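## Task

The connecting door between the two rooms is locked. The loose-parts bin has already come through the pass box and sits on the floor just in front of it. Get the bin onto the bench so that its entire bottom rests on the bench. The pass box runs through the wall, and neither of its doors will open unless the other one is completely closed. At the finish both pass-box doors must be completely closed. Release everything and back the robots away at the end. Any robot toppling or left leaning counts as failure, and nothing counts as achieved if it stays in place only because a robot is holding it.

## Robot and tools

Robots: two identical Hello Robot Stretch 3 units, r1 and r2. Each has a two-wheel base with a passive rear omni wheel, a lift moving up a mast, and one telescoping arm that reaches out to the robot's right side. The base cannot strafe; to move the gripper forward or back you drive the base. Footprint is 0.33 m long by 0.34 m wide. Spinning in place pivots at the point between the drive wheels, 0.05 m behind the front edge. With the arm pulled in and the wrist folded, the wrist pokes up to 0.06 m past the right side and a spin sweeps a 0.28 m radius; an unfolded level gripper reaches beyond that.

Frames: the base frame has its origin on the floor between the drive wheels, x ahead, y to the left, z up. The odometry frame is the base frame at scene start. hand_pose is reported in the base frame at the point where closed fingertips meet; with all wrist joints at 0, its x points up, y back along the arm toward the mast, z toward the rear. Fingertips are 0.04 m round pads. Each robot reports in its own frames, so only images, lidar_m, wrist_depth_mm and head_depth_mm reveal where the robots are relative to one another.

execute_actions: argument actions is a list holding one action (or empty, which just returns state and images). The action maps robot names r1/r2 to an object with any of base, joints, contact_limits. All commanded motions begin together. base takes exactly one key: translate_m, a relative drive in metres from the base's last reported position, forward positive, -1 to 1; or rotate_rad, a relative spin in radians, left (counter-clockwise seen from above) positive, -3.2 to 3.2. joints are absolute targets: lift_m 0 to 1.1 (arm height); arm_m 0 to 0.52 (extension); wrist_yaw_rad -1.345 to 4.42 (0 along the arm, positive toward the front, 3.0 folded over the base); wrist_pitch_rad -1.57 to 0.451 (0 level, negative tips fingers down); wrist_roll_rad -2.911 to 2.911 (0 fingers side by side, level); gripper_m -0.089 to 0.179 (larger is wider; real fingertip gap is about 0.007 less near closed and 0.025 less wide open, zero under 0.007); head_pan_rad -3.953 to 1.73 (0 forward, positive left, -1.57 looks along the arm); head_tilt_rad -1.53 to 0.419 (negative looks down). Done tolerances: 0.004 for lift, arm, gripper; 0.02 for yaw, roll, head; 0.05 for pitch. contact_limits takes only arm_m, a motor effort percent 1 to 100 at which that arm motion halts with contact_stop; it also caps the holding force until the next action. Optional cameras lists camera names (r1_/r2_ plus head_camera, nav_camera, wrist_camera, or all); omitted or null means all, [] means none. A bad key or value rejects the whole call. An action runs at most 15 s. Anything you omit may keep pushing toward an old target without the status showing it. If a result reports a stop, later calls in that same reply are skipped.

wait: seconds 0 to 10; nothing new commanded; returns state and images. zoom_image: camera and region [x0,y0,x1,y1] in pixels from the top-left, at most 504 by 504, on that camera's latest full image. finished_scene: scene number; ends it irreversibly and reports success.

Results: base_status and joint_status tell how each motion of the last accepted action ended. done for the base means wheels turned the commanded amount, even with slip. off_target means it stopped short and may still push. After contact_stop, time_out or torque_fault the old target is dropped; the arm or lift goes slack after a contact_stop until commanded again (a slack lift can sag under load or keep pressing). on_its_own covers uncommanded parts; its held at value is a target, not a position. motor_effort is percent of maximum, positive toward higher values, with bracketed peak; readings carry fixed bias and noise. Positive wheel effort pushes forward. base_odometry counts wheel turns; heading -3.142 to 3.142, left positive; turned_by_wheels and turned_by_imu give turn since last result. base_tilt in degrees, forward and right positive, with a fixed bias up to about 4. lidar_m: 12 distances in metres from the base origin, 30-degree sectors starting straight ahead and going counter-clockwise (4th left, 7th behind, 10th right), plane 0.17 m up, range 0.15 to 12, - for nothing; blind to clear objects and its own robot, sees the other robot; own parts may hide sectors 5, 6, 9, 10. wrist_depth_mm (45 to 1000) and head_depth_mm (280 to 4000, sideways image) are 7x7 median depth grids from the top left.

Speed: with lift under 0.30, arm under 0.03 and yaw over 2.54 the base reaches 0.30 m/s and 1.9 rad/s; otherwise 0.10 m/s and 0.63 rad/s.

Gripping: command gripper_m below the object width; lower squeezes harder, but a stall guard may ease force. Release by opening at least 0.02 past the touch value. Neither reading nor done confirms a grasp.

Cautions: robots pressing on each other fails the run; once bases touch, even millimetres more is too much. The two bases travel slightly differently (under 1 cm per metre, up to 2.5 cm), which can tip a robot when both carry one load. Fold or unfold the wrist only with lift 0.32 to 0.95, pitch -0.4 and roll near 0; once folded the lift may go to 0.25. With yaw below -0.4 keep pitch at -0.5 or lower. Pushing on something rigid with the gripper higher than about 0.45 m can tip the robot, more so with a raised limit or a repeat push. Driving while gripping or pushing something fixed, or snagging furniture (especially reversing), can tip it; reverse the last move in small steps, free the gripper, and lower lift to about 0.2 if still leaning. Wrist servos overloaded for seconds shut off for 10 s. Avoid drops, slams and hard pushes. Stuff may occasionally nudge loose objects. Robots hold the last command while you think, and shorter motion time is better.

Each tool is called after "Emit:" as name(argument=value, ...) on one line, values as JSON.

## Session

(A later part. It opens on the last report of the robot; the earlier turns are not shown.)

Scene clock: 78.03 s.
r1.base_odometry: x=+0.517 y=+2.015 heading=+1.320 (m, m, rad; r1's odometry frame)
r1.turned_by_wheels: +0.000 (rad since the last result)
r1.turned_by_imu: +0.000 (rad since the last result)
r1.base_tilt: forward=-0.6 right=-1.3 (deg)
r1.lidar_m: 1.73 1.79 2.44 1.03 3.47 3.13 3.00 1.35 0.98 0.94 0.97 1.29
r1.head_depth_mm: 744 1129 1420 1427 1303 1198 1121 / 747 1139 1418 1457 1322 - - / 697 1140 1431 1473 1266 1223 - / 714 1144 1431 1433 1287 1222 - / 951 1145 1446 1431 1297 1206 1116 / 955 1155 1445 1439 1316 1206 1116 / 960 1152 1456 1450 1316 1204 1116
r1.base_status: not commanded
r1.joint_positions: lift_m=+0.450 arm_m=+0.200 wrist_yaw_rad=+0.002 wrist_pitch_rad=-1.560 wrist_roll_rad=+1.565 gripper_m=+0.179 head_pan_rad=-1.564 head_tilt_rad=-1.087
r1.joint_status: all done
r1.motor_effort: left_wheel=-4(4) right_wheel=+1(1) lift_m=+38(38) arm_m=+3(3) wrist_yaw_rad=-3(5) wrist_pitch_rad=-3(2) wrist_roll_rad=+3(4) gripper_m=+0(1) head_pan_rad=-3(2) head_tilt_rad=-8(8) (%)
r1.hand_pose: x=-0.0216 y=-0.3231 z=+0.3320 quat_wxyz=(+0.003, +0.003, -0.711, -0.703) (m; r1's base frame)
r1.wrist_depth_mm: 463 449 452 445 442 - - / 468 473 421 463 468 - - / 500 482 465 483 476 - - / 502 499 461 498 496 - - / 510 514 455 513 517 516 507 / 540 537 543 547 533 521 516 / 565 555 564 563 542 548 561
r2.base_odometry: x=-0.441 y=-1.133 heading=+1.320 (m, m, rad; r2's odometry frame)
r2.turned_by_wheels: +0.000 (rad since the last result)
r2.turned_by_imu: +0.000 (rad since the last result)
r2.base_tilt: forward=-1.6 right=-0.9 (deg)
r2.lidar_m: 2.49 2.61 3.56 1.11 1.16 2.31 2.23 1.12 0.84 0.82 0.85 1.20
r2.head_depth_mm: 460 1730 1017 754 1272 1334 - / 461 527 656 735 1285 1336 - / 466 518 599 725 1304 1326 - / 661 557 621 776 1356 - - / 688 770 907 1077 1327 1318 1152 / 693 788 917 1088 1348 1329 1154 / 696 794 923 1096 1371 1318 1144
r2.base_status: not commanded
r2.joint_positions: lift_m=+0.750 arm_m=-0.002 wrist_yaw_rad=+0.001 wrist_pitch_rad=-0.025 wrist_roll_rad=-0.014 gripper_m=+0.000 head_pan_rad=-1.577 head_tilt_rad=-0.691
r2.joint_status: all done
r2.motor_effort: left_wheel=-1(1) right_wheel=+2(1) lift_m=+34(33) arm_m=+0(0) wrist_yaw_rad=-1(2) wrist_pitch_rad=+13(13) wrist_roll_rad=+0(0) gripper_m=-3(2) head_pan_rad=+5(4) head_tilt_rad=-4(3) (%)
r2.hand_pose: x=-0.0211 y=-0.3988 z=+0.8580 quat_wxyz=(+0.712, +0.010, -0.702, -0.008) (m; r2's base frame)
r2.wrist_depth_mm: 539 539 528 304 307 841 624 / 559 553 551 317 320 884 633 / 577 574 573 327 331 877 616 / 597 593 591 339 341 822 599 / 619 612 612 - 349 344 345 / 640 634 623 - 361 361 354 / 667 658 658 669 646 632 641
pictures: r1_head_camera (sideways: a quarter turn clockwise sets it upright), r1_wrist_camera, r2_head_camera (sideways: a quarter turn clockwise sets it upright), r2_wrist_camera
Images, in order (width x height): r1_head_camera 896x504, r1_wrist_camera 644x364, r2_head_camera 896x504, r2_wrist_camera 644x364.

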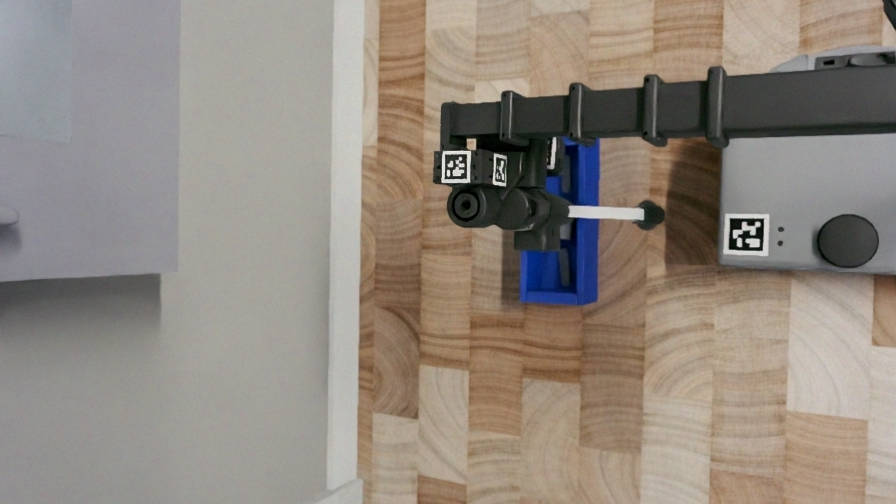

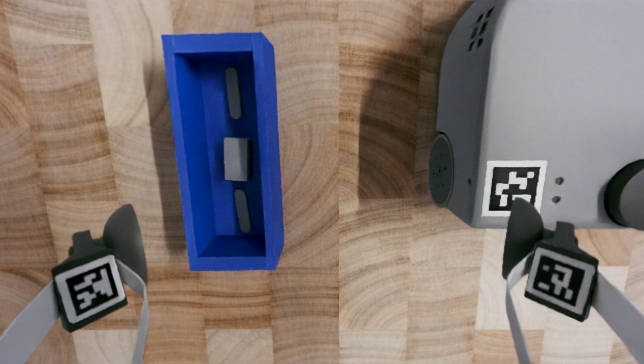

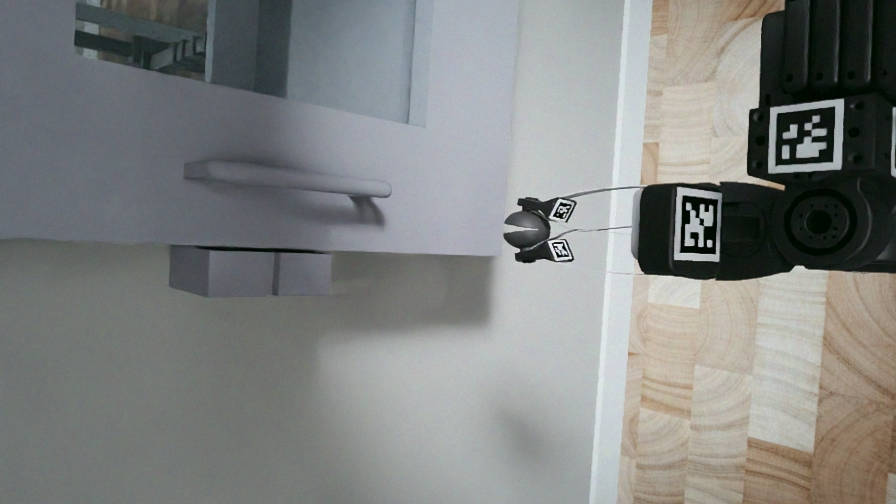

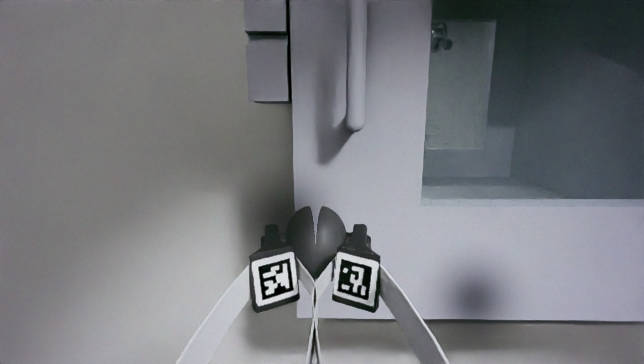

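Emit:
execute_actions(actions=[{"r1":{"joints":{"arm_m":0.32,"lift_m":0.3}},"r2":{"base":{"translate_m":-0.04},"joints":{"arm_m":0.1}}}], cameras=["r1_head_camera","r1_wrist_camera","r2_head_camera","r2_wrist_camera"])

Scene clock: 88.60 s.
r1.base_odometry: x=+0.517 y=+2.015 heading=+1.320 (m, m, rad; r1's odometry frame)
r1.turned_by_wheels: +0.000 (rad since the last result)
r1.turned_by_imu: +0.000 (rad since the last result)
r1.base_tilt: forward=-0.5 right=-1.3 (deg)
r1.lidar_m: 1.73 1.79 2.43 1.03 3.48 3.12 3.00 1.35 0.98 0.94 0.97 1.29
r1.head_depth_mm: 743 1131 1409 1438 1304 1193 1123 / 746 1140 1423 1430 1307 1202 - / 696 1141 1426 1481 1300 1222 - / 715 1147 1435 1449 1275 1222 - / 955 1150 1450 1430 1292 1203 1114 / 959 1155 1446 1437 1317 1206 1122 / 959 1157 1468 1444 1319 1208 1111
r1.base_status: not commanded
r1.joint_positions: lift_m=+0.300 arm_m=+0.320 wrist_yaw_rad=+0.002 wrist_pitch_rad=-1.561 wrist_roll_rad=+1.565 gripper_m=+0.179 head_pan_rad=-1.564 head_tilt_rad=-1.087
r1.joint_status: all done
r1.motor_effort: left_wheel=-3(3) right_wheel=+1(2) lift_m=+28(35) arm_m=+3(5) wrist_yaw_rad=-3(3) wrist_pitch_rad=-3(3) wrist_roll_rad=+3(3) gripper_m=+0(1) head_pan_rad=-3(2) head_tilt_rad=-8(8) (%)
r1.hand_pose: x=-0.0216 y=-0.4428 z=+0.1824 quat_wxyz=(+0.003, +0.003, -0.710, -0.704) (m; r1's base frame)
r1.wrist_depth_mm: 316 315 276 262 309 310 306 / 325 325 321 310 321 319 316 / 337 333 329 323 331 331 332 / 351 346 342 331 345 340 339 / 367 359 355 346 360 349 354 / 378 371 372 345 368 372 362 / 399 389 384 290 386 385 384
r2.base_odometry: x=-0.451 y=-1.172 heading=+1.320 (m, m, rad; r2's odometry frame)
r2.turned_by_wheels: +0.000 (rad since the last result)
r2.turned_by_imu: +0.000 (rad since the last result)
r2.base_tilt: forward=-1.7 right=-0.9 (deg)
r2.lidar_m: 2.53 2.65 3.58 1.11 1.16 2.26 2.20 1.12 0.84 0.82 0.85 1.20
r2.head_depth_mm: 458 1919 1016 750 1262 1367 - / 462 1173 1014 738 1208 - 1160 / 465 527 610 723 1217 - 1160 / 467 523 591 721 - 1303 1156 / 686 600 889 1075 1330 1329 1149 / 691 787 913 1083 1345 1316 1140 / 695 791 920 1101 1368 1314 1149
r2.base_status: done
r2.joint_positions: lift_m=+0.750 arm_m=+0.100 wrist_yaw_rad=+0.000 wrist_pitch_rad=-0.024 wrist_roll_rad=-0.014 gripper_m=+0.000 head_pan_rad=-1.577 head_tilt_rad=-0.691
r2.joint_status: all done
r2.motor_effort: left_wheel=-1(5) right_wheel=+2(3) lift_m=+33(33) arm_m=+6(5) wrist_yaw_rad=+0(2) wrist_pitch_rad=+13(13) wrist_roll_rad=+0(0) gripper_m=-2(2) head_pan_rad=+4(4) head_tilt_rad=-3(4) (%)
r2.hand_pose: x=-0.0213 y=-0.5002 z=+0.8582 quat_wxyz=(+0.712, +0.009, -0.702, -0.008) (m; r2's base frame)
r2.wrist_depth_mm: 442 442 215 210 213 735 570 / 464 453 220 216 220 759 571 / 472 473 229 224 227 808 569 / 492 488 238 233 650 759 565 / 508 501 504 - 242 263 261 / 530 522 511 - 248 247 245 / 543 547 264 259 259 256 254
pictures: r1_head_camera (sideways: a quarter turn clockwise sets it upright), r1_wrist_camera, r2_head_camera (sideways: a quarter turn clockwise sets it upright), r2_wrist_camera
Images, in order (width x height): r1_head_camera 896x504, r1_wrist_camera 644x364, r2_head_camera 896x504, r2_wrist_camera 644x364.

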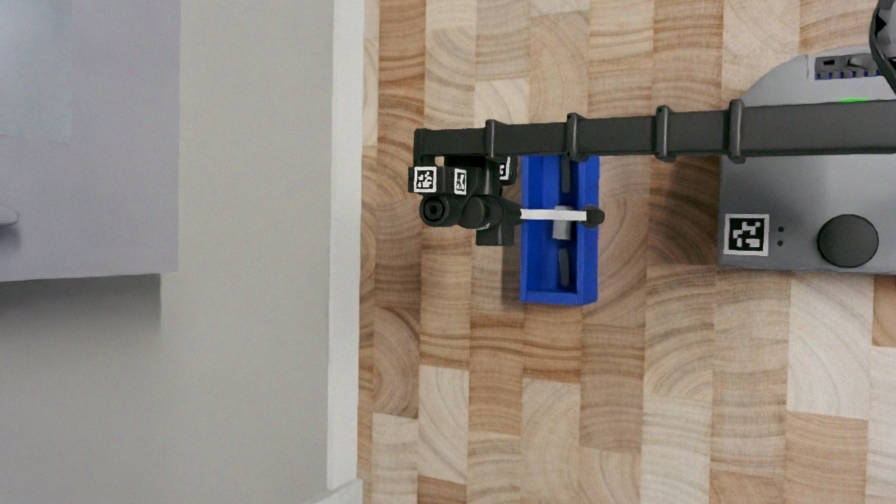

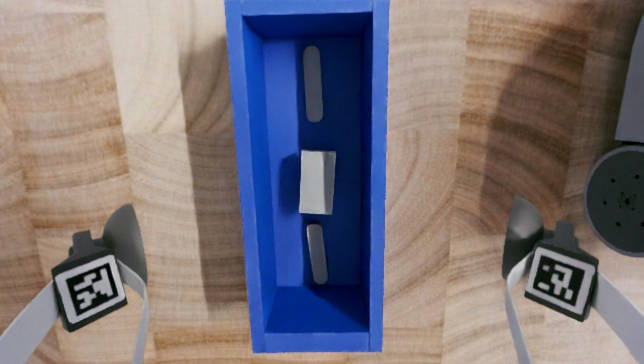

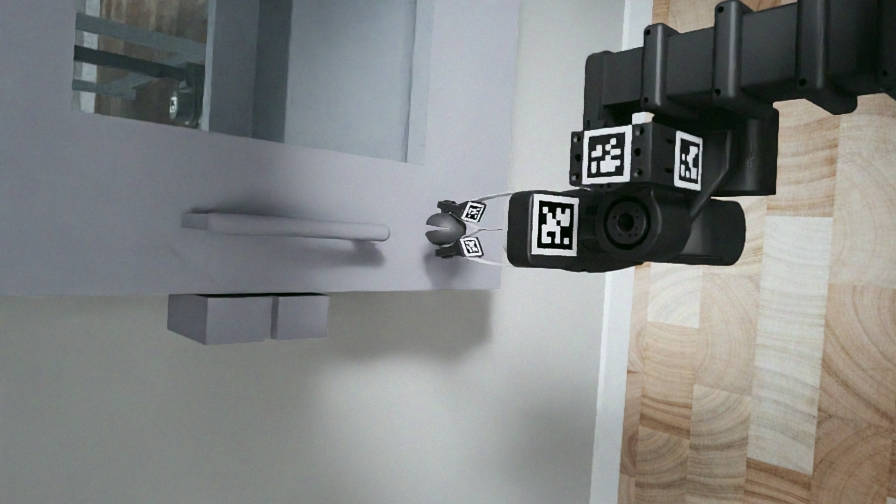

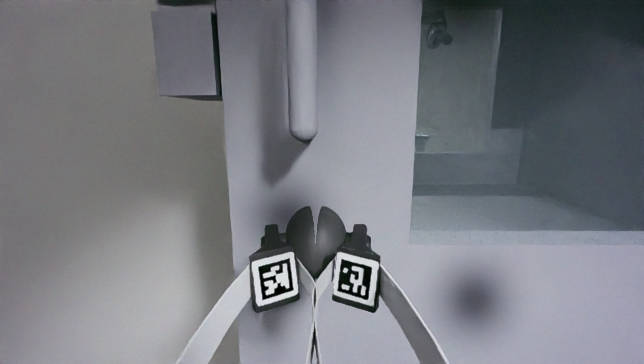

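Emit:
execute_actions(actions=[{"r1":{"joints":{"arm_m":0.328,"lift_m":0.155}},"r2":{"joints":{"arm_m":0.17},"contact_limits":{"arm_m":15}}}], cameras=["r1_head_camera","r1_wrist_camera","r2_head_camera","r2_wrist_camera"])

Scene clock: 95.93 s.
r1.base_odometry: x=+0.517 y=+2.015 heading=+1.320 (m, m, rad; r1's odometry frame)
r1.turned_by_wheels: +0.000 (rad since the last result)
r1.turned_by_imu: +0.000 (rad since the last result)
r1.base_tilt: forward=-0.5 right=-1.2 (deg)
r1.lidar_m: 1.73 1.79 2.43 1.03 3.47 3.12 3.00 1.35 0.98 0.94 0.98 1.29
r1.head_depth_mm: 744 1130 1411 1424 1305 1195 1118 / 746 1134 1427 1433 1310 1210 - / 696 1143 1432 1469 1277 1227 - / 714 1145 1440 1436 1277 1216 - / 952 1150 1436 1440 1292 1199 1116 / 953 1154 1445 1437 1313 1206 1116 / 960 1163 1458 1454 1326 1206 1114
r1.base_status: not commanded
r1.joint_positions: lift_m=+0.155 arm_m=+0.328 wrist_yaw_rad=+0.002 wrist_pitch_rad=-1.561 wrist_roll_rad=+1.565 gripper_m=+0.179 head_pan_rad=-1.564 head_tilt_rad=-1.087
r1.joint_status: all done
r1.motor_effort: left_wheel=-3(3) right_wheel=+1(1) lift_m=+28(31) arm_m=+3(4) wrist_yaw_rad=-3(3) wrist_pitch_rad=-3(3) wrist_roll_rad=+3(3) gripper_m=+0(0) head_pan_rad=-2(3) head_tilt_rad=-8(9) (%)
r1.hand_pose: x=-0.0216 y=-0.4508 z=+0.0374 quat_wxyz=(+0.003, +0.003, -0.710, -0.704) (m; r1's base frame)
r1.wrist_depth_mm: 180 104 167 168 153 97 178 / 187 103 173 174 154 181 183 / 194 111 171 181 156 187 189 / 201 197 168 185 158 195 196 / 208 113 167 163 160 111 201 / - 118 166 168 162 162 209 / 226 222 165 210 165 218 221
r2.base_odometry: x=-0.451 y=-1.172 heading=+1.320 (m, m, rad; r2's odometry frame)
r2.turned_by_wheels: +0.000 (rad since the last result)
r2.turned_by_imu: -0.003 (rad since the last result)
r2.base_tilt: forward=-1.6 right=-0.9 (deg)
r2.lidar_m: 2.53 2.65 3.58 1.11 1.15 2.26 2.19 1.12 0.84 0.81 0.85 1.19
r2.head_depth_mm: 460 2718 1017 754 1233 1403 - / 463 1178 1009 739 - 1280 1156 / 464 529 613 724 - 1304 1159 / 469 522 604 733 1369 1316 1155 / 676 570 891 1080 1332 1317 1160 / 691 785 918 1093 1352 1327 1142 / 695 793 922 1104 1361 1315 1147
r2.base_status: not commanded
r2.joint_positions: lift_m=+0.750 arm_m=+0.155 wrist_yaw_rad=+0.004 wrist_pitch_rad=-0.025 wrist_roll_rad=-0.014 gripper_m=+0.000 head_pan_rad=-1.577 head_tilt_rad=-0.692
r2.joint_status: arm_m contact_stop (moved +0.055 of +0.070)
r2.on_its_own: arm_m is slack since a contact_stop, until your next command for it (your +0.170 is given up)
r2.motor_effort: left_wheel=-1(4) right_wheel=+0(5) lift_m=+32(33) arm_m=+1(14) wrist_yaw_rad=-5(5) wrist_pitch_rad=+14(17) wrist_roll_rad=+0(0) gripper_m=-3(4) head_pan_rad=+3(4) head_tilt_rad=-3(5) (%)
r2.contact_limits: arm_m 15 (drawing in: default 22, maximum 36; extending or still: default 32, maximum 51)
r2.hand_pose: x=-0.0204 y=-0.5552 z=+0.8579 quat_wxyz=(+0.712, +0.011, -0.702, -0.008) (m; r2's base frame)
r2.wrist_depth_mm: 389 164 162 159 160 - 570 / 406 168 167 164 166 718 576 / 417 414 173 171 171 749 566 / 431 428 179 179 177 762 573 / 447 445 186 - 184 470 469 / 464 461 452 - 189 190 189 / 485 478 201 198 198 194 193
pictures: r1_head_camera (sideways: a quarter turn clockwise sets it upright), r1_wrist_camera, r2_head_camera (sideways: a quarter turn clockwise sets it upright), r2_wrist_camera
Images, in order (width x height): r1_head_camera 896x504, r1_wrist_camera 644x364, r2_head_camera 896x504, r2_wrist_camera 644x364.

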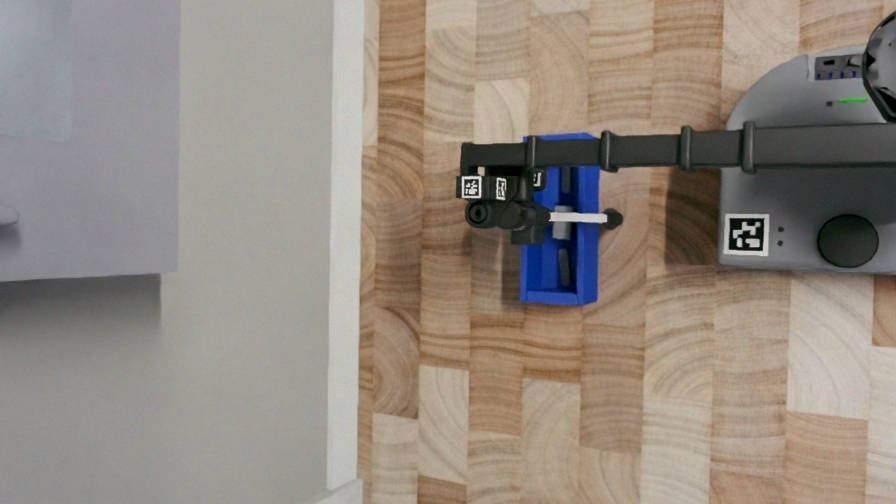

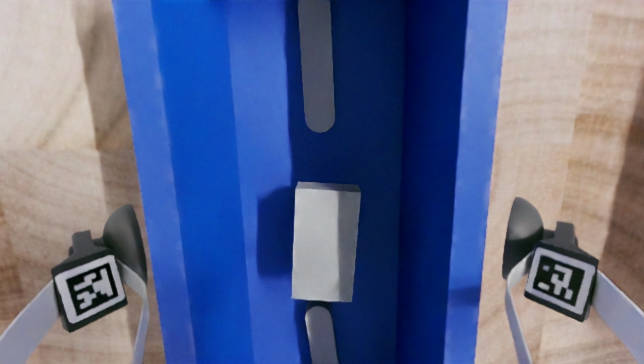

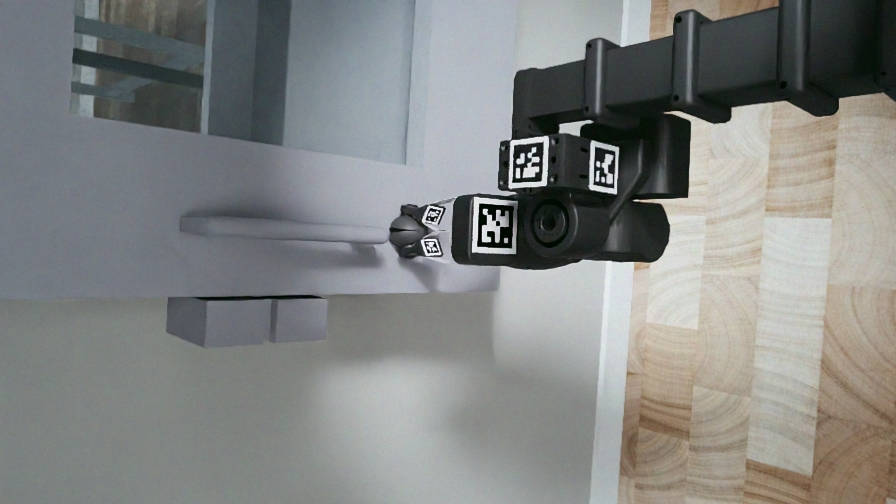

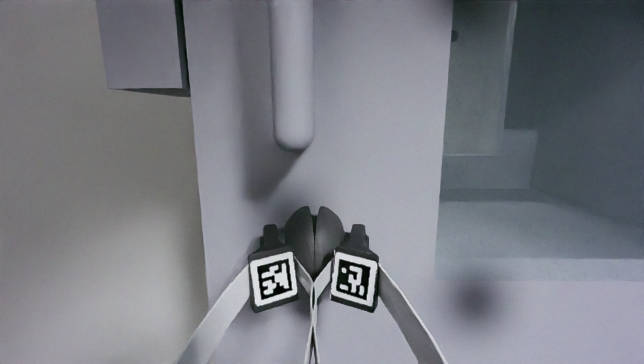

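Emit:
execute_actions(actions=[{"r1":{"joints":{"gripper_m":0.07}},"r2":{"joints":{"arm_m":0.17},"contact_limits":{"arm_m":24}}}], cameras=["r1_wrist_camera","r2_head_camera","r2_wrist_camera"])

Scene clock: 103.40 s.
r1.base_odometry: x=+0.517 y=+2.015 heading=+1.320 (m, m, rad; r1's odometry frame)
r1.turned_by_wheels: +0.000 (rad since the last result)
r1.turned_by_imu: -0.001 (rad since the last result)
r1.base_tilt: forward=-0.7 right=-1.2 (deg)
r1.lidar_m: 1.73 1.79 2.43 1.03 3.49 3.13 3.01 1.35 0.98 0.94 0.97 1.29
r1.head_depth_mm: 746 1134 1420 1429 1300 1194 1119 / 748 1136 1422 1437 1311 1211 - / 697 1148 1430 1465 1277 1218 - / 700 1147 1438 1439 1279 1212 - / 954 1151 1443 1443 1300 1204 1111 / 955 1158 1450 1448 1310 1212 1121 / 960 1156 1455 1444 1321 1204 1121
r1.base_status: not commanded
r1.joint_positions: lift_m=+0.156 arm_m=+0.328 wrist_yaw_rad=+0.002 wrist_pitch_rad=-1.571 wrist_roll_rad=+1.565 gripper_m=+0.076 head_pan_rad=-1.564 head_tilt_rad=-1.087
r1.joint_status: gripper_m off_target (ended at +0.076, target +0.070)
r1.on_its_own: gripper_m is held at +0.074, not at your +0.070, by its stall guard, which is still easing
r1.motor_effort: left_wheel=+0(4) right_wheel=-1(2) lift_m=+2(29) arm_m=+2(3) wrist_yaw_rad=-3(3) wrist_pitch_rad=+0(4) wrist_roll_rad=+3(3) gripper_m=-25(98) head_pan_rad=-3(3) head_tilt_rad=-8(8) (%)
r1.hand_pose: x=-0.0216 y=-0.4484 z=+0.0385 quat_wxyz=(+0.003, +0.003, -0.707, -0.707) (m; r1's base frame)
r1.wrist_depth_mm: 183 103 171 172 154 179 182 / 190 111 173 177 155 184 186 / 197 194 171 186 156 193 194 / 205 201 169 190 159 200 200 / 212 118 167 166 161 116 208 / 219 122 165 201 163 214 217 / 231 228 164 214 164 224 224
r2.base_odometry: x=-0.451 y=-1.172 heading=+1.320 (m, m, rad; r2's odometry frame)
r2.turned_by_wheels: +0.000 (rad since the last result)
r2.turned_by_imu: +0.002 (rad since the last result)
r2.base_tilt: forward=-2.2 right=-1.6 (deg)
r2.lidar_m: 2.54 2.65 3.56 1.11 1.15 2.26 2.20 1.12 0.84 0.82 0.85 1.20
r2.head_depth_mm: 473 2915 1035 766 1243 1363 - / 475 1927 1036 740 - 1291 1157 / 480 542 640 733 - 1311 1159 / 480 536 618 714 1352 1344 1153 / 688 590 666 1086 1343 1337 1151 / 702 799 923 1097 1341 1330 1156 / 709 803 931 1111 1373 1335 1151
r2.base_status: not commanded
r2.joint_positions: lift_m=+0.750 arm_m=+0.168 wrist_yaw_rad=+0.015 wrist_pitch_rad=-0.054 wrist_roll_rad=-0.014 gripper_m=+0.000 head_pan_rad=-1.577 head_tilt_rad=-0.692
r2.joint_status: all done
r2.on_its_own: arm_m is at rest, and its effort (+20) is outside its rest range (-14 to +14); wrist_yaw_rad is at rest, and its effort (-16) is outside its rest range (-12 to +12)
r2.motor_effort: left_wheel=-1(3) right_wheel=+0(1) lift_m=+32(32) arm_m=+20(21) wrist_yaw_rad=-16(16) wrist_pitch_rad=+29(30) wrist_roll_rad=+0(0) gripper_m=-5(6) head_pan_rad=+4(3) head_tilt_rad=-4(3) (%)
r2.contact_limits: arm_m 24 (drawing in: default 22, maximum 36; extending or still: default 32, maximum 51)
r2.hand_pose: x=-0.0176 y=-0.5678 z=+0.8506 quat_wxyz=(+0.712, +0.025, -0.701, -0.014) (m; r2's base frame)
r2.wrist_depth_mm: 397 161 159 157 157 - 577 / 407 167 165 162 162 - 579 / 420 414 171 167 169 731 576 / 437 430 178 175 175 732 577 / 455 448 185 181 182 452 454 / 475 469 458 193 189 188 187 / 486 489 201 199 197 194 191
pictures: r1_wrist_camera, r2_head_camera (sideways: a quarter turn clockwise sets it upright), r2_wrist_camera
Images, in order (width x height): r1_wrist_camera 644x364, r2_head_camera 896x504, r2_wrist_camera 644x364.

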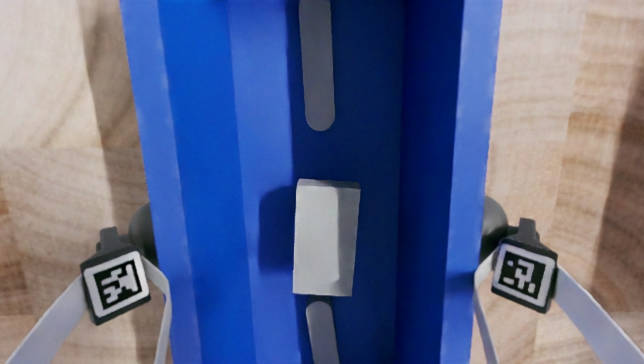

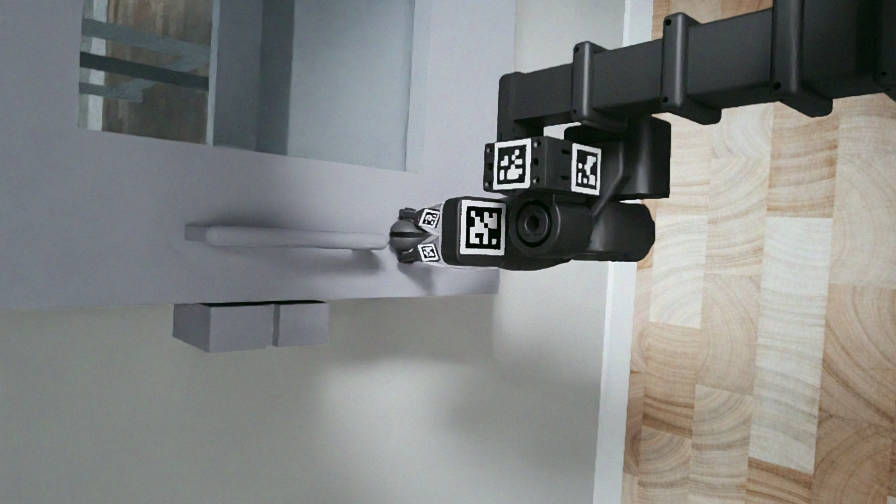

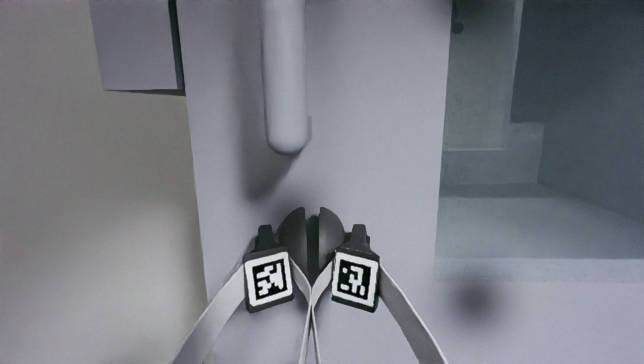

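Emit:
execute_actions(actions=[{"r1":{"joints":{"gripper_m":0.085,"lift_m":0.22}},"r2":{"joints":{"arm_m":0.0}}}], cameras=["r1_wrist_camera","r1_head_camera"])

Emit:
execute_actions(actions=[{"r2":{"base":{"translate_m":0.35},"joints":{"head_pan_rad":-2.2,"head_tilt_rad":-0.3}}}], cameras=["r1_wrist_camera","r2_head_camera"])

Scene clock: 109.37 s.
r1.base_odometry: x=+0.517 y=+2.015 heading=+1.320 (m, m, rad; r1's odometry frame)
r1.turned_by_wheels: +0.000 (rad since the last result)
r1.turned_by_imu: +0.000 (rad since the last result)
r1.base_tilt: forward=-0.6 right=-1.2 (deg)
r1.lidar_m: 1.73 1.79 2.43 1.03 3.48 3.13 3.00 1.35 0.98 0.94 0.97 1.29
r1.head_depth_mm: 746 1131 1417 1426 1302 1194 1118 / 748 1136 1427 1432 1306 1215 - / 696 1141 1437 1471 1265 1228 - / 699 1143 1441 1441 1261 1209 - / 954 1148 1440 1443 1299 1202 1114 / 959 1151 1456 1435 1314 1204 1116 / 958 1160 1452 1453 1317 1207 1120
r1.base_status: not commanded
r1.joint_positions: lift_m=+0.220 arm_m=+0.328 wrist_yaw_rad=+0.002 wrist_pitch_rad=-1.565 wrist_roll_rad=+1.565 gripper_m=+0.092 head_pan_rad=-1.564 head_tilt_rad=-1.087
r1.joint_status: gripper_m off_target (ended at +0.092, target +0.085); the others done
r1.on_its_own: gripper_m is held at +0.091, not at your +0.085, by its stall guard, which is not easing now
r1.motor_effort: left_wheel=-1(1) right_wheel=+1(3) lift_m=+43(47) arm_m=+2(2) wrist_yaw_rad=-2(3) wrist_pitch_rad=-1(2) wrist_roll_rad=+3(3) gripper_m=-21(74) head_pan_rad=-2(3) head_tilt_rad=-8(8) (%)
r1.hand_pose: x=-0.0216 y=-0.4498 z=+0.1020 quat_wxyz=(+0.003, +0.003, -0.709, -0.705) (m; r1's base frame)
r1.wrist_depth_mm: 238 237 168 181 161 235 238 / 247 244 166 187 163 244 245 / 255 253 163 197 164 251 252 / 266 266 162 200 166 261 260 / 274 272 159 180 169 265 269 / 286 - 158 217 171 284 283 / 298 301 167 226 174 293 291
r2.base_odometry: x=-0.451 y=-1.172 heading=+1.320 (m, m, rad; r2's odometry frame)
r2.turned_by_wheels: +0.000 (rad since the last result)
r2.turned_by_imu: -0.005 (rad since the last result)
r2.base_tilt: forward=-1.7 right=-0.9 (deg)
r2.lidar_m: 2.53 2.66 3.57 1.11 1.15 2.27 2.19 1.13 0.84 0.81 0.85 1.19
r2.head_depth_mm: 459 2757 1014 751 1279 1349 - / 463 1177 1007 739 1290 1362 - / 466 529 614 729 1299 1338 - / 468 520 604 728 1335 - - / 673 570 652 1075 1329 1329 1155 / 689 789 911 1087 1349 1325 1149 / 693 797 920 1103 1355 1310 1144
r2.base_status: not commanded
r2.joint_positions: lift_m=+0.750 arm_m=+0.000 wrist_yaw_rad=+0.000 wrist_pitch_rad=-0.024 wrist_roll_rad=-0.014 gripper_m=+0.000 head_pan_rad=-1.577 head_tilt_rad=-0.692
r2.joint_status: all done
r2.motor_effort: left_wheel=+0(4) right_wheel=+1(5) lift_m=+31(32) arm_m=-3(17) wrist_yaw_rad=+0(15) wrist_pitch_rad=+13(29) wrist_roll_rad=+0(0) gripper_m=-2(5) head_pan_rad=+4(4) head_tilt_rad=-3(4) (%)
r2.hand_pose: x=-0.0214 y=-0.4010 z=+0.8583 quat_wxyz=(+0.712, +0.009, -0.702, -0.008) (m; r2's base frame)
r2.wrist_depth_mm: 531 531 304 300 - 842 561 / 557 545 318 311 - 851 558 / 569 565 566 325 - 833 562 / 596 589 582 338 866 732 527 / 618 601 601 - 345 346 341 / 623 627 631 - 358 357 351 / 655 649 644 642 643 644 639
pictures: r1_head_camera (sideways: a quarter turn clockwise sets it upright), r1_wrist_camera
Images, in order (width x height): r1_head_camera 896x504, r1_wrist_camera 644x364.

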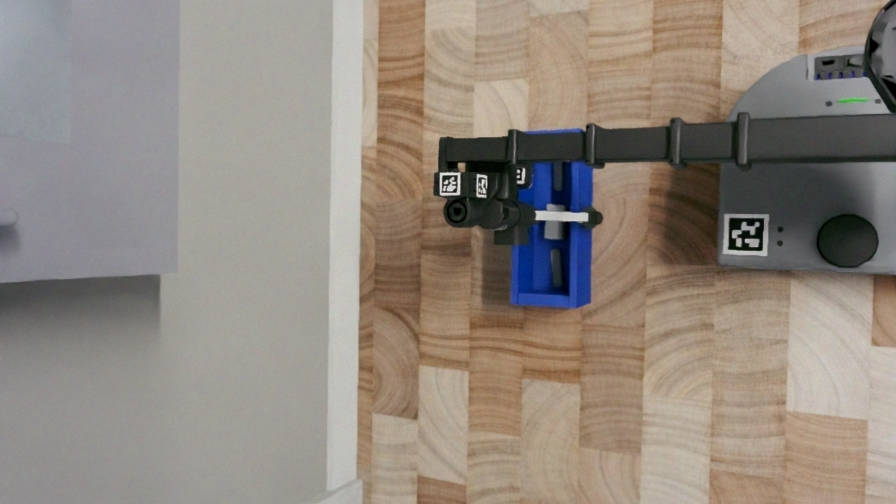

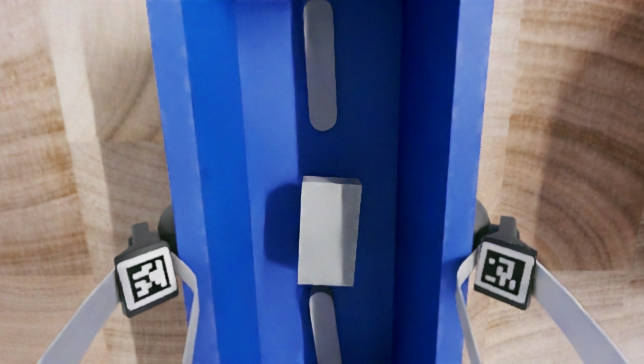

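Scene clock: 114.43 s.
r1.base_odometry: x=+0.517 y=+2.015 heading=+1.320 (m, m, rad; r1's odometry frame)
r1.turned_by_wheels: +0.000 (rad since the last result)
r1.turned_by_imu: +0.000 (rad since the last result)
r1.base_tilt: forward=-0.7 right=-1.3 (deg)
r1.lidar_m: 1.73 1.79 2.43 1.03 3.47 3.12 3.00 1.35 0.98 0.94 0.97 1.29
r1.head_depth_mm: 745 1134 1421 1423 1307 1200 1118 / 748 1139 1429 1429 1300 1210 - / 695 1142 1426 1476 1262 1228 - / 698 1150 1429 1457 1259 1216 - / 956 1153 1455 1444 1296 1206 1110 / 955 1153 1453 1431 1320 1211 1115 / 960 1160 1446 1446 1308 1212 1120
r1.base_status: not commanded
r1.joint_positions: lift_m=+0.220 arm_m=+0.328 wrist_yaw_rad=+0.002 wrist_pitch_rad=-1.565 wrist_roll_rad=+1.565 gripper_m=+0.092 head_pan_rad=-1.564 head_tilt_rad=-1.087
r1.joint_status: not commanded
r1.on_its_own: gripper_m is held at +0.091, not at your +0.085, by its stall guard, which is not easing now
r1.motor_effort: left_wheel=-1(1) right_wheel=+0(0) lift_m=+43(43) arm_m=+2(2) wrist_yaw_rad=-3(3) wrist_pitch_rad=-1(1) wrist_roll_rad=+3(3) gripper_m=-21(21) head_pan_rad=-2(3) head_tilt_rad=-8(8) (%)
r1.hand_pose: x=-0.0216 y=-0.4498 z=+0.1020 quat_wxyz=(+0.003, +0.003, -0.709, -0.705) (m; r1's base frame)
r1.wrist_depth_mm: 239 237 168 183 161 233 237 / 247 246 166 187 162 242 244 / 257 251 165 195 164 252 252 / 266 265 162 200 166 262 262 / 276 274 159 181 168 268 271 / 286 - 159 217 171 282 281 / 299 296 168 227 173 292 291
r2.base_odometry: x=-0.364 y=-0.833 heading=+1.320 (m, m, rad; r2's odometry frame)
r2.turned_by_wheels: +0.000 (rad since the last result)
r2.turned_by_imu: +0.000 (rad since the last result)
r2.base_tilt: forward=-1.7 right=-0.8 (deg)
r2.lidar_m: 2.18 2.28 3.19 1.75 1.77 2.62 2.55 1.14 0.85 0.82 0.86 1.20
r2.head_depth_mm: 1008 1045 874 965 1052 1684 1454 / 939 968 781 1162 977 1523 1439 / 876 899 723 1321 917 1376 1425 / 820 841 656 709 781 1223 1346 / 772 599 619 662 725 797 1247 / 729 735 721 707 885 1039 1138 / 687 730 779 833 893 962 1046
r2.base_status: done
r2.joint_positions: lift_m=+0.750 arm_m=+0.000 wrist_yaw_rad=+0.000 wrist_pitch_rad=-0.024 wrist_roll_rad=-0.014 gripper_m=+0.000 head_pan_rad=-2.193 head_tilt_rad=-0.310
r2.joint_status: all done
r2.motor_effort: left_wheel=+0(3) right_wheel=+1(2) lift_m=+31(31) arm_m=-3(4) wrist_yaw_rad=+0(0) wrist_pitch_rad=+13(13) wrist_roll_rad=+0(0) gripper_m=-2(2) head_pan_rad=-4(43) head_tilt_rad=+4(25) (%)
r2.hand_pose: x=-0.0214 y=-0.4010 z=+0.8583 quat_wxyz=(+0.712, +0.009, -0.702, -0.008) (m; r2's base frame)
r2.wrist_depth_mm: 539 537 542 540 537 484 313 / 557 557 555 556 553 407 318 / 578 578 573 573 563 485 335 / 596 595 594 596 590 478 339 / 624 617 612 - 612 480 353 / 641 632 626 - 633 626 364 / 677 668 656 662 660 656 654
pictures: r1_wrist_camera, r2_head_camera (sideways: a quarter turn clockwise sets it upright)
Images, in order (width x height): r1_wrist_camera 644x364, r2_head_camera 896x504.

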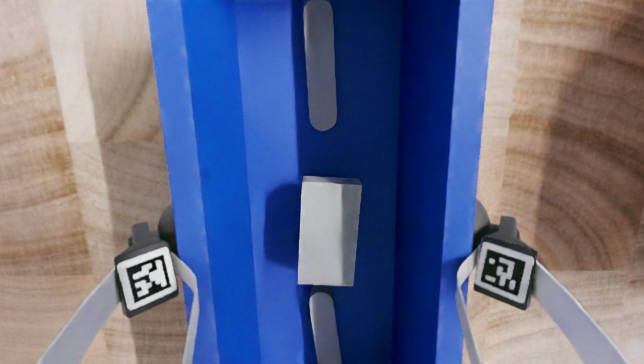

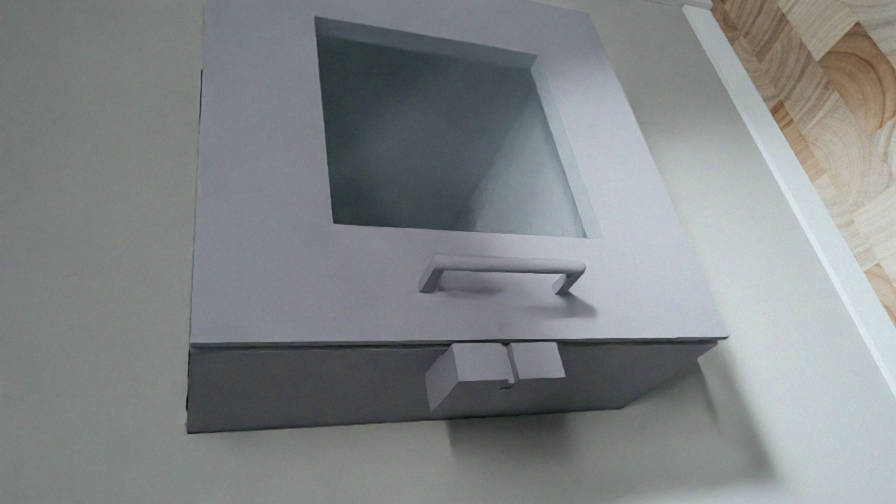

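Emit:
execute_actions(actions=[{"r1":{"joints":{"lift_m":0.6,"arm_m":0.1,"head_pan_rad":1.57,"head_tilt_rad":-0.5}},"r2":{"base":{"translate_m":0.2},"joints":{"wrist_pitch_rad":-0.55,"lift_m":1.05,"wrist_yaw_rad":-1.3,"arm_m":0.38,"head_pan_rad":-2.4}}}], cameras=["r1_wrist_camera","r1_head_camera","r1_nav_camera","r2_wrist_camera"])

Scene clock: 126.47 s.
r1.base_odometry: x=+0.517 y=+2.015 heading=+1.320 (m, m, rad; r1's odometry frame)
r1.turned_by_wheels: +0.000 (rad since the last result)
r1.turned_by_imu: +0.000 (rad since the last result)
r1.base_tilt: forward=-0.6 right=-1.3 (deg)
r1.lidar_m: 1.73 1.79 2.43 1.03 3.46 3.14 3.00 1.35 0.98 0.94 0.97 1.29
r1.head_depth_mm: 2890 3096 3325 2670 1997 1605 1342 / 2899 3112 3295 1146 1278 1487 1331 / 2866 3096 1649 1161 1928 1623 1340 / 2908 3118 1653 1159 2006 1613 1337 / 2877 3081 1637 1158 2002 1606 1339 / 2871 3134 1645 1158 1998 1600 1338 / 2886 3155 3325 1152 1293 1473 1372
r1.base_status: not commanded
r1.joint_positions: lift_m=+0.600 arm_m=+0.100 wrist_yaw_rad=+0.002 wrist_pitch_rad=-1.565 wrist_roll_rad=+1.565 gripper_m=+0.092 head_pan_rad=+1.563 head_tilt_rad=-0.508
r1.joint_status: all done
r1.on_its_own: gripper_m is held at +0.091, not at your +0.085, by its stall guard, which is not easing now
r1.motor_effort: left_wheel=-1(1) right_wheel=+0(0) lift_m=+43(43) arm_m=-3(4) wrist_yaw_rad=-4(2) wrist_pitch_rad=-2(2) wrist_roll_rad=+3(3) gripper_m=-21(20) head_pan_rad=+3(38) head_tilt_rad=+4(41) (%)
r1.hand_pose: x=-0.0216 y=-0.2224 z=+0.4820 quat_wxyz=(+0.003, +0.003, -0.709, -0.705) (m; r1's base frame)
r1.wrist_depth_mm: 592 569 169 182 162 110 578 / 611 599 165 187 162 114 600 / 638 624 164 196 164 118 - / 655 635 161 200 167 388 644 / 684 674 159 179 168 652 675 / 722 - 159 217 170 689 677 / 727 743 168 227 173 717 718
r2.base_odometry: x=-0.314 y=-0.639 heading=+1.320 (m, m, rad; r2's odometry frame)
r2.turned_by_wheels: +0.000 (rad since the last result)
r2.turned_by_imu: +0.000 (rad since the last result)
r2.base_tilt: forward=-1.7 right=-0.8 (deg)
r2.lidar_m: 1.98 2.07 2.89 2.37 1.39 2.83 2.74 1.15 0.85 0.83 0.87 1.21
r2.head_depth_mm: 1363 1473 1670 1795 - - - / 1211 1238 1094 - - - - / 1079 1108 1246 - - - 1348 / 976 996 781 - - - 1423 / 892 729 736 - - 1330 1363 / 820 821 813 - - 1180 1267 / 760 806 836 - 952 1029 1128
r2.base_status: done
r2.joint_positions: lift_m=+1.050 arm_m=+0.380 wrist_yaw_rad=-1.299 wrist_pitch_rad=-0.563 wrist_roll_rad=-0.014 gripper_m=+0.000 head_pan_rad=-2.393 head_tilt_rad=-0.309
r2.joint_status: all done
r2.motor_effort: left_wheel=+0(3) right_wheel=+1(3) lift_m=+32(34) arm_m=+4(4) wrist_yaw_rad=-1(2) wrist_pitch_rad=+7(13) wrist_roll_rad=+0(0) gripper_m=-2(3) head_pan_rad=-4(26) head_tilt_rad=+4(4) (%)
r2.hand_pose: x=-0.2178 y=-0.5792 z=+1.0313 quat_wxyz=(+0.427, -0.250, -0.657, -0.569) (m; r2's base frame)
r2.wrist_depth_mm: 256 327 395 351 753 - - / 262 339 440 368 - - - / 270 350 492 467 - - - / 278 364 553 538 - - - / 290 384 608 - - - - / 299 394 574 - - - - / 308 417 799 - - - -
pictures: r1_head_camera (sideways: a quarter turn clockwise sets it upright), r1_nav_camera (sideways: a quarter turn counterclockwise sets it upright), r1_wrist_camera, r2_wrist_camera
Images, in order (width x height): r1_head_camera 896x504, r1_nav_camera 672x504, r1_wrist_camera 644x364, r2_wrist_camera 644x364.

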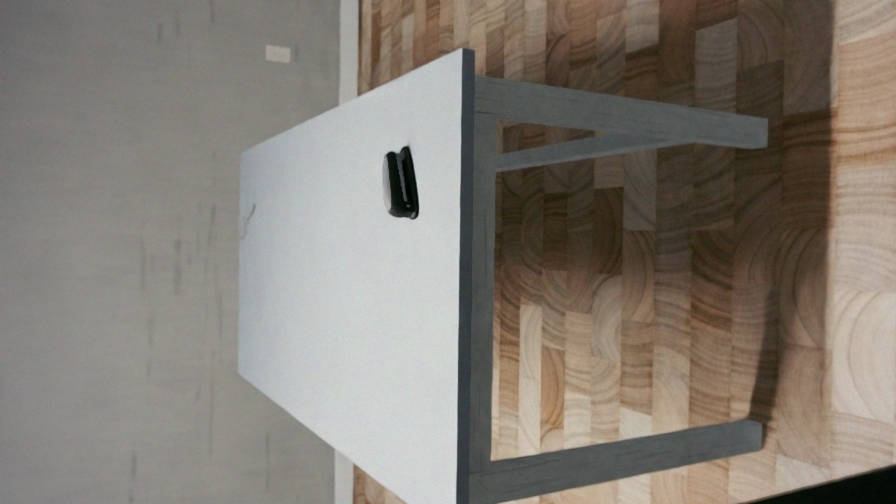

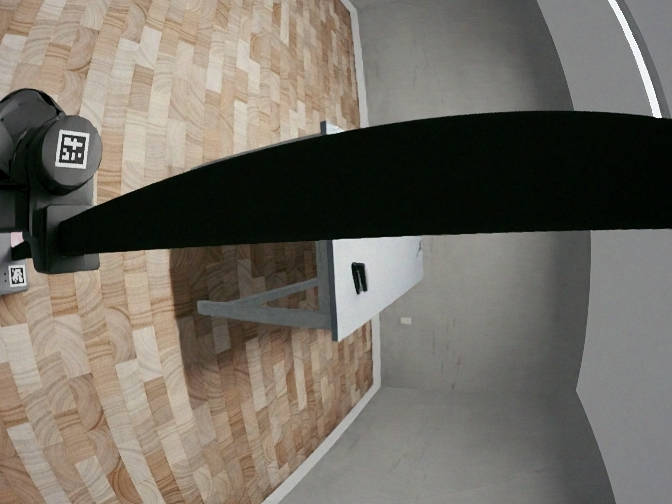

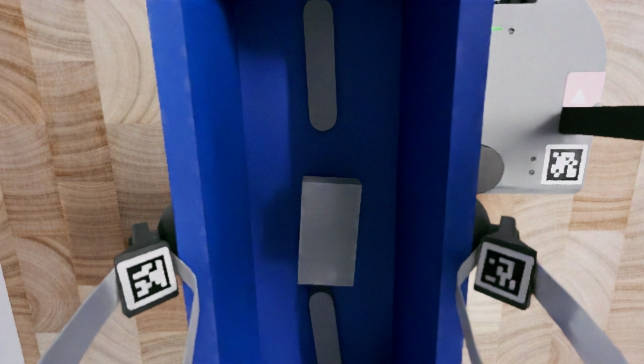

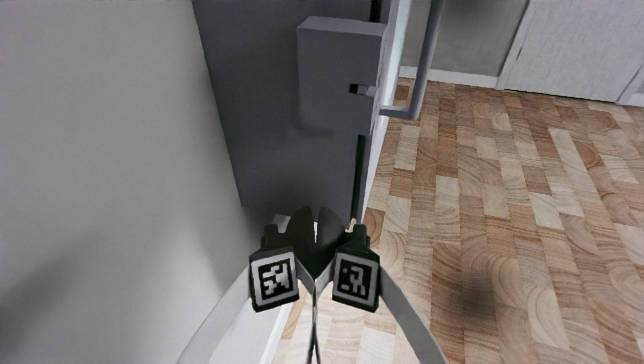

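Emit:
zoom_image(camera="r2_wrist_camera", region=[260, 0, 460, 230])

Region (260, 0, 460, 230) of r2_wrist_camera's 644x364 image, scaled by 2.191; it fills the left 438 columns of this view, and the rest is white.

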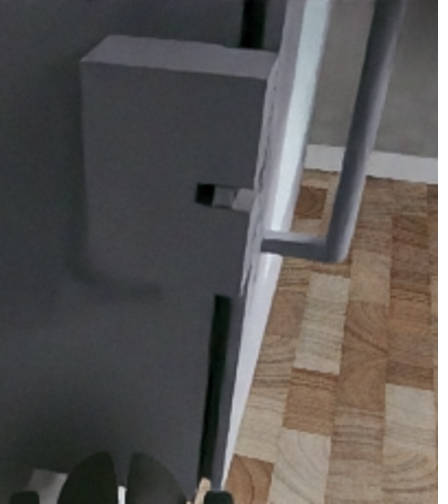

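Emit:
execute_actions(actions=[{"r1":{"base":{"translate_m":0.4},"joints":{"lift_m":0.95,"head_pan_rad":-2.2,"head_tilt_rad":-0.3}},"r2":{"joints":{"arm_m":0.0}}}], cameras=["r1_wrist_camera","r1_head_camera"])

Scene clock: 153.40 s.
r1.base_odometry: x=+0.616 y=+2.402 heading=+1.320 (m, m, rad; r1's odometry frame)
r1.turned_by_wheels: +0.000 (rad since the last result)
r1.turned_by_imu: +0.001 (rad since the last result)
r1.base_tilt: forward=-0.6 right=-1.2 (deg)
r1.lidar_m: 1.33 1.38 1.87 1.02 1.26 3.54 3.39 1.34 0.97 0.92 0.95 1.29
r1.head_depth_mm: 1204 1262 1010 1084 1181 1738 1629 / 1117 1166 932 1223 1091 1573 - / 1043 1091 860 1390 1035 1426 - / 972 1013 795 1489 938 945 - / 920 949 746 784 832 - - / 866 890 801 810 840 - - / 824 859 900 942 987 - -
r1.base_status: done
r1.joint_positions: lift_m=+0.950 arm_m=+0.100 wrist_yaw_rad=+0.002 wrist_pitch_rad=-1.565 wrist_roll_rad=+1.565 gripper_m=+0.092 head_pan_rad=-2.193 head_tilt_rad=-0.310
r1.joint_status: all done
r1.on_its_own: gripper_m is held at +0.091, not at your +0.085, by its stall guard, which is not easing now
r1.motor_effort: left_wheel=-2(6) right_wheel=+0(4) lift_m=+43(46) arm_m=-3(3) wrist_yaw_rad=-3(3) wrist_pitch_rad=-2(2) wrist_roll_rad=+3(3) gripper_m=-21(20) head_pan_rad=-3(36) head_tilt_rad=+6(27) (%)
r1.hand_pose: x=-0.0216 y=-0.2224 z=+0.8320 quat_wxyz=(+0.003, +0.003, -0.709, -0.705) (m; r1's base frame)
r1.wrist_depth_mm: 818 917 168 181 161 904 888 / 814 937 167 187 162 921 927 / 788 952 164 197 165 956 979 / 817 - 162 201 166 - - / 773 - 160 180 169 - - / 762 - 158 216 170 - - / 751 - 168 224 173 - -
r2.base_odometry: x=-0.314 y=-0.639 heading=+1.320 (m, m, rad; r2's odometry frame)
r2.turned_by_wheels: +0.000 (rad since the last result)
r2.turned_by_imu: +0.001 (rad since the last result)
r2.base_tilt: forward=-1.7 right=-1.0 (deg)
r2.lidar_m: 1.98 2.07 2.89 2.37 1.39 2.83 2.74 1.15 0.85 0.83 0.87 1.21
r2.head_depth_mm: 1379 1461 1667 1821 - - - / 1213 1239 1091 - - - - / 1072 1104 1243 - - - 1353 / 975 997 778 - - - 1380 / 893 728 735 - - - 1397 / 822 820 821 - - - - / 758 804 838 - - - -
r2.base_status: not commanded
r2.joint_positions: lift_m=+1.050 arm_m=+0.000 wrist_yaw_rad=-1.299 wrist_pitch_rad=-0.563 wrist_roll_rad=-0.014 gripper_m=+0.000 head_pan_rad=-2.393 head_tilt_rad=-0.309
r2.joint_status: all done
r2.motor_effort: left_wheel=-1(0) right_wheel=+1(1) lift_m=+33(33) arm_m=-3(4) wrist_yaw_rad=-1(1) wrist_pitch_rad=+7(7) wrist_roll_rad=+0(0) gripper_m=-3(2) head_pan_rad=-3(5) head_tilt_rad=+4(4) (%)
r2.hand_pose: x=-0.2178 y=-0.1999 z=+1.0313 quat_wxyz=(+0.427, -0.250, -0.657, -0.569) (m; r2's base frame)
r2.wrist_depth_mm: 414 478 964 - - - - / 534 512 885 - - - - / 600 594 807 - - - - / 646 674 - - - - - / 664 924 - - - - - / 684 962 - - - - - / 717 982 - - - - -
pictures: r1_head_camera (sideways: a quarter turn clockwise sets it upright), r1_wrist_camera
Images, in order (width x height): r1_head_camera 896x504, r1_wrist_camera 644x364.

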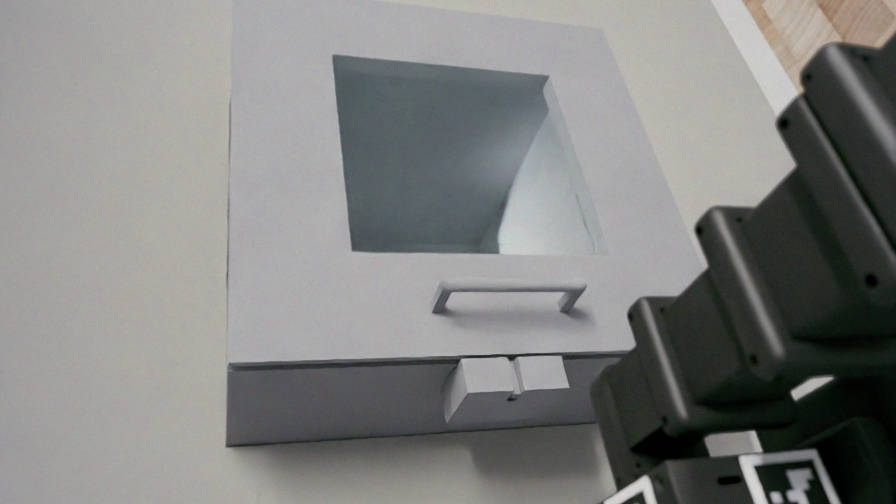

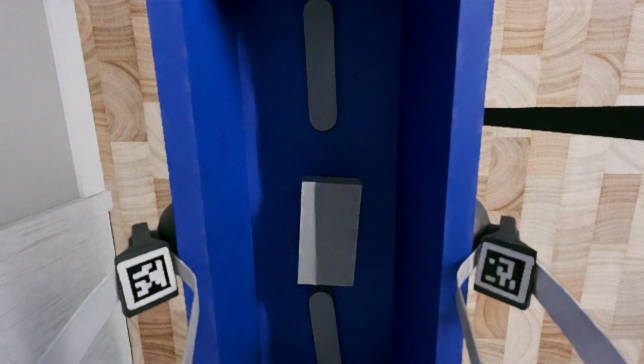

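Emit:
zoom_image(camera="r1_head_camera", region=[210, 270, 630, 460])

Region (210, 270, 630, 460) of r1_head_camera's 896x504 image, scaled by 1.200, with more detail than that image has; it fills the top 228 rows of this view, and the rest is white.

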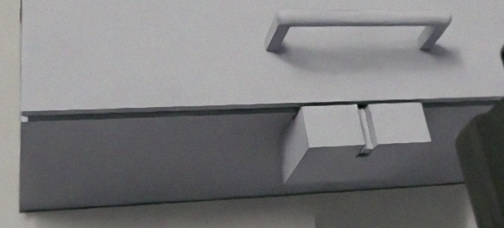

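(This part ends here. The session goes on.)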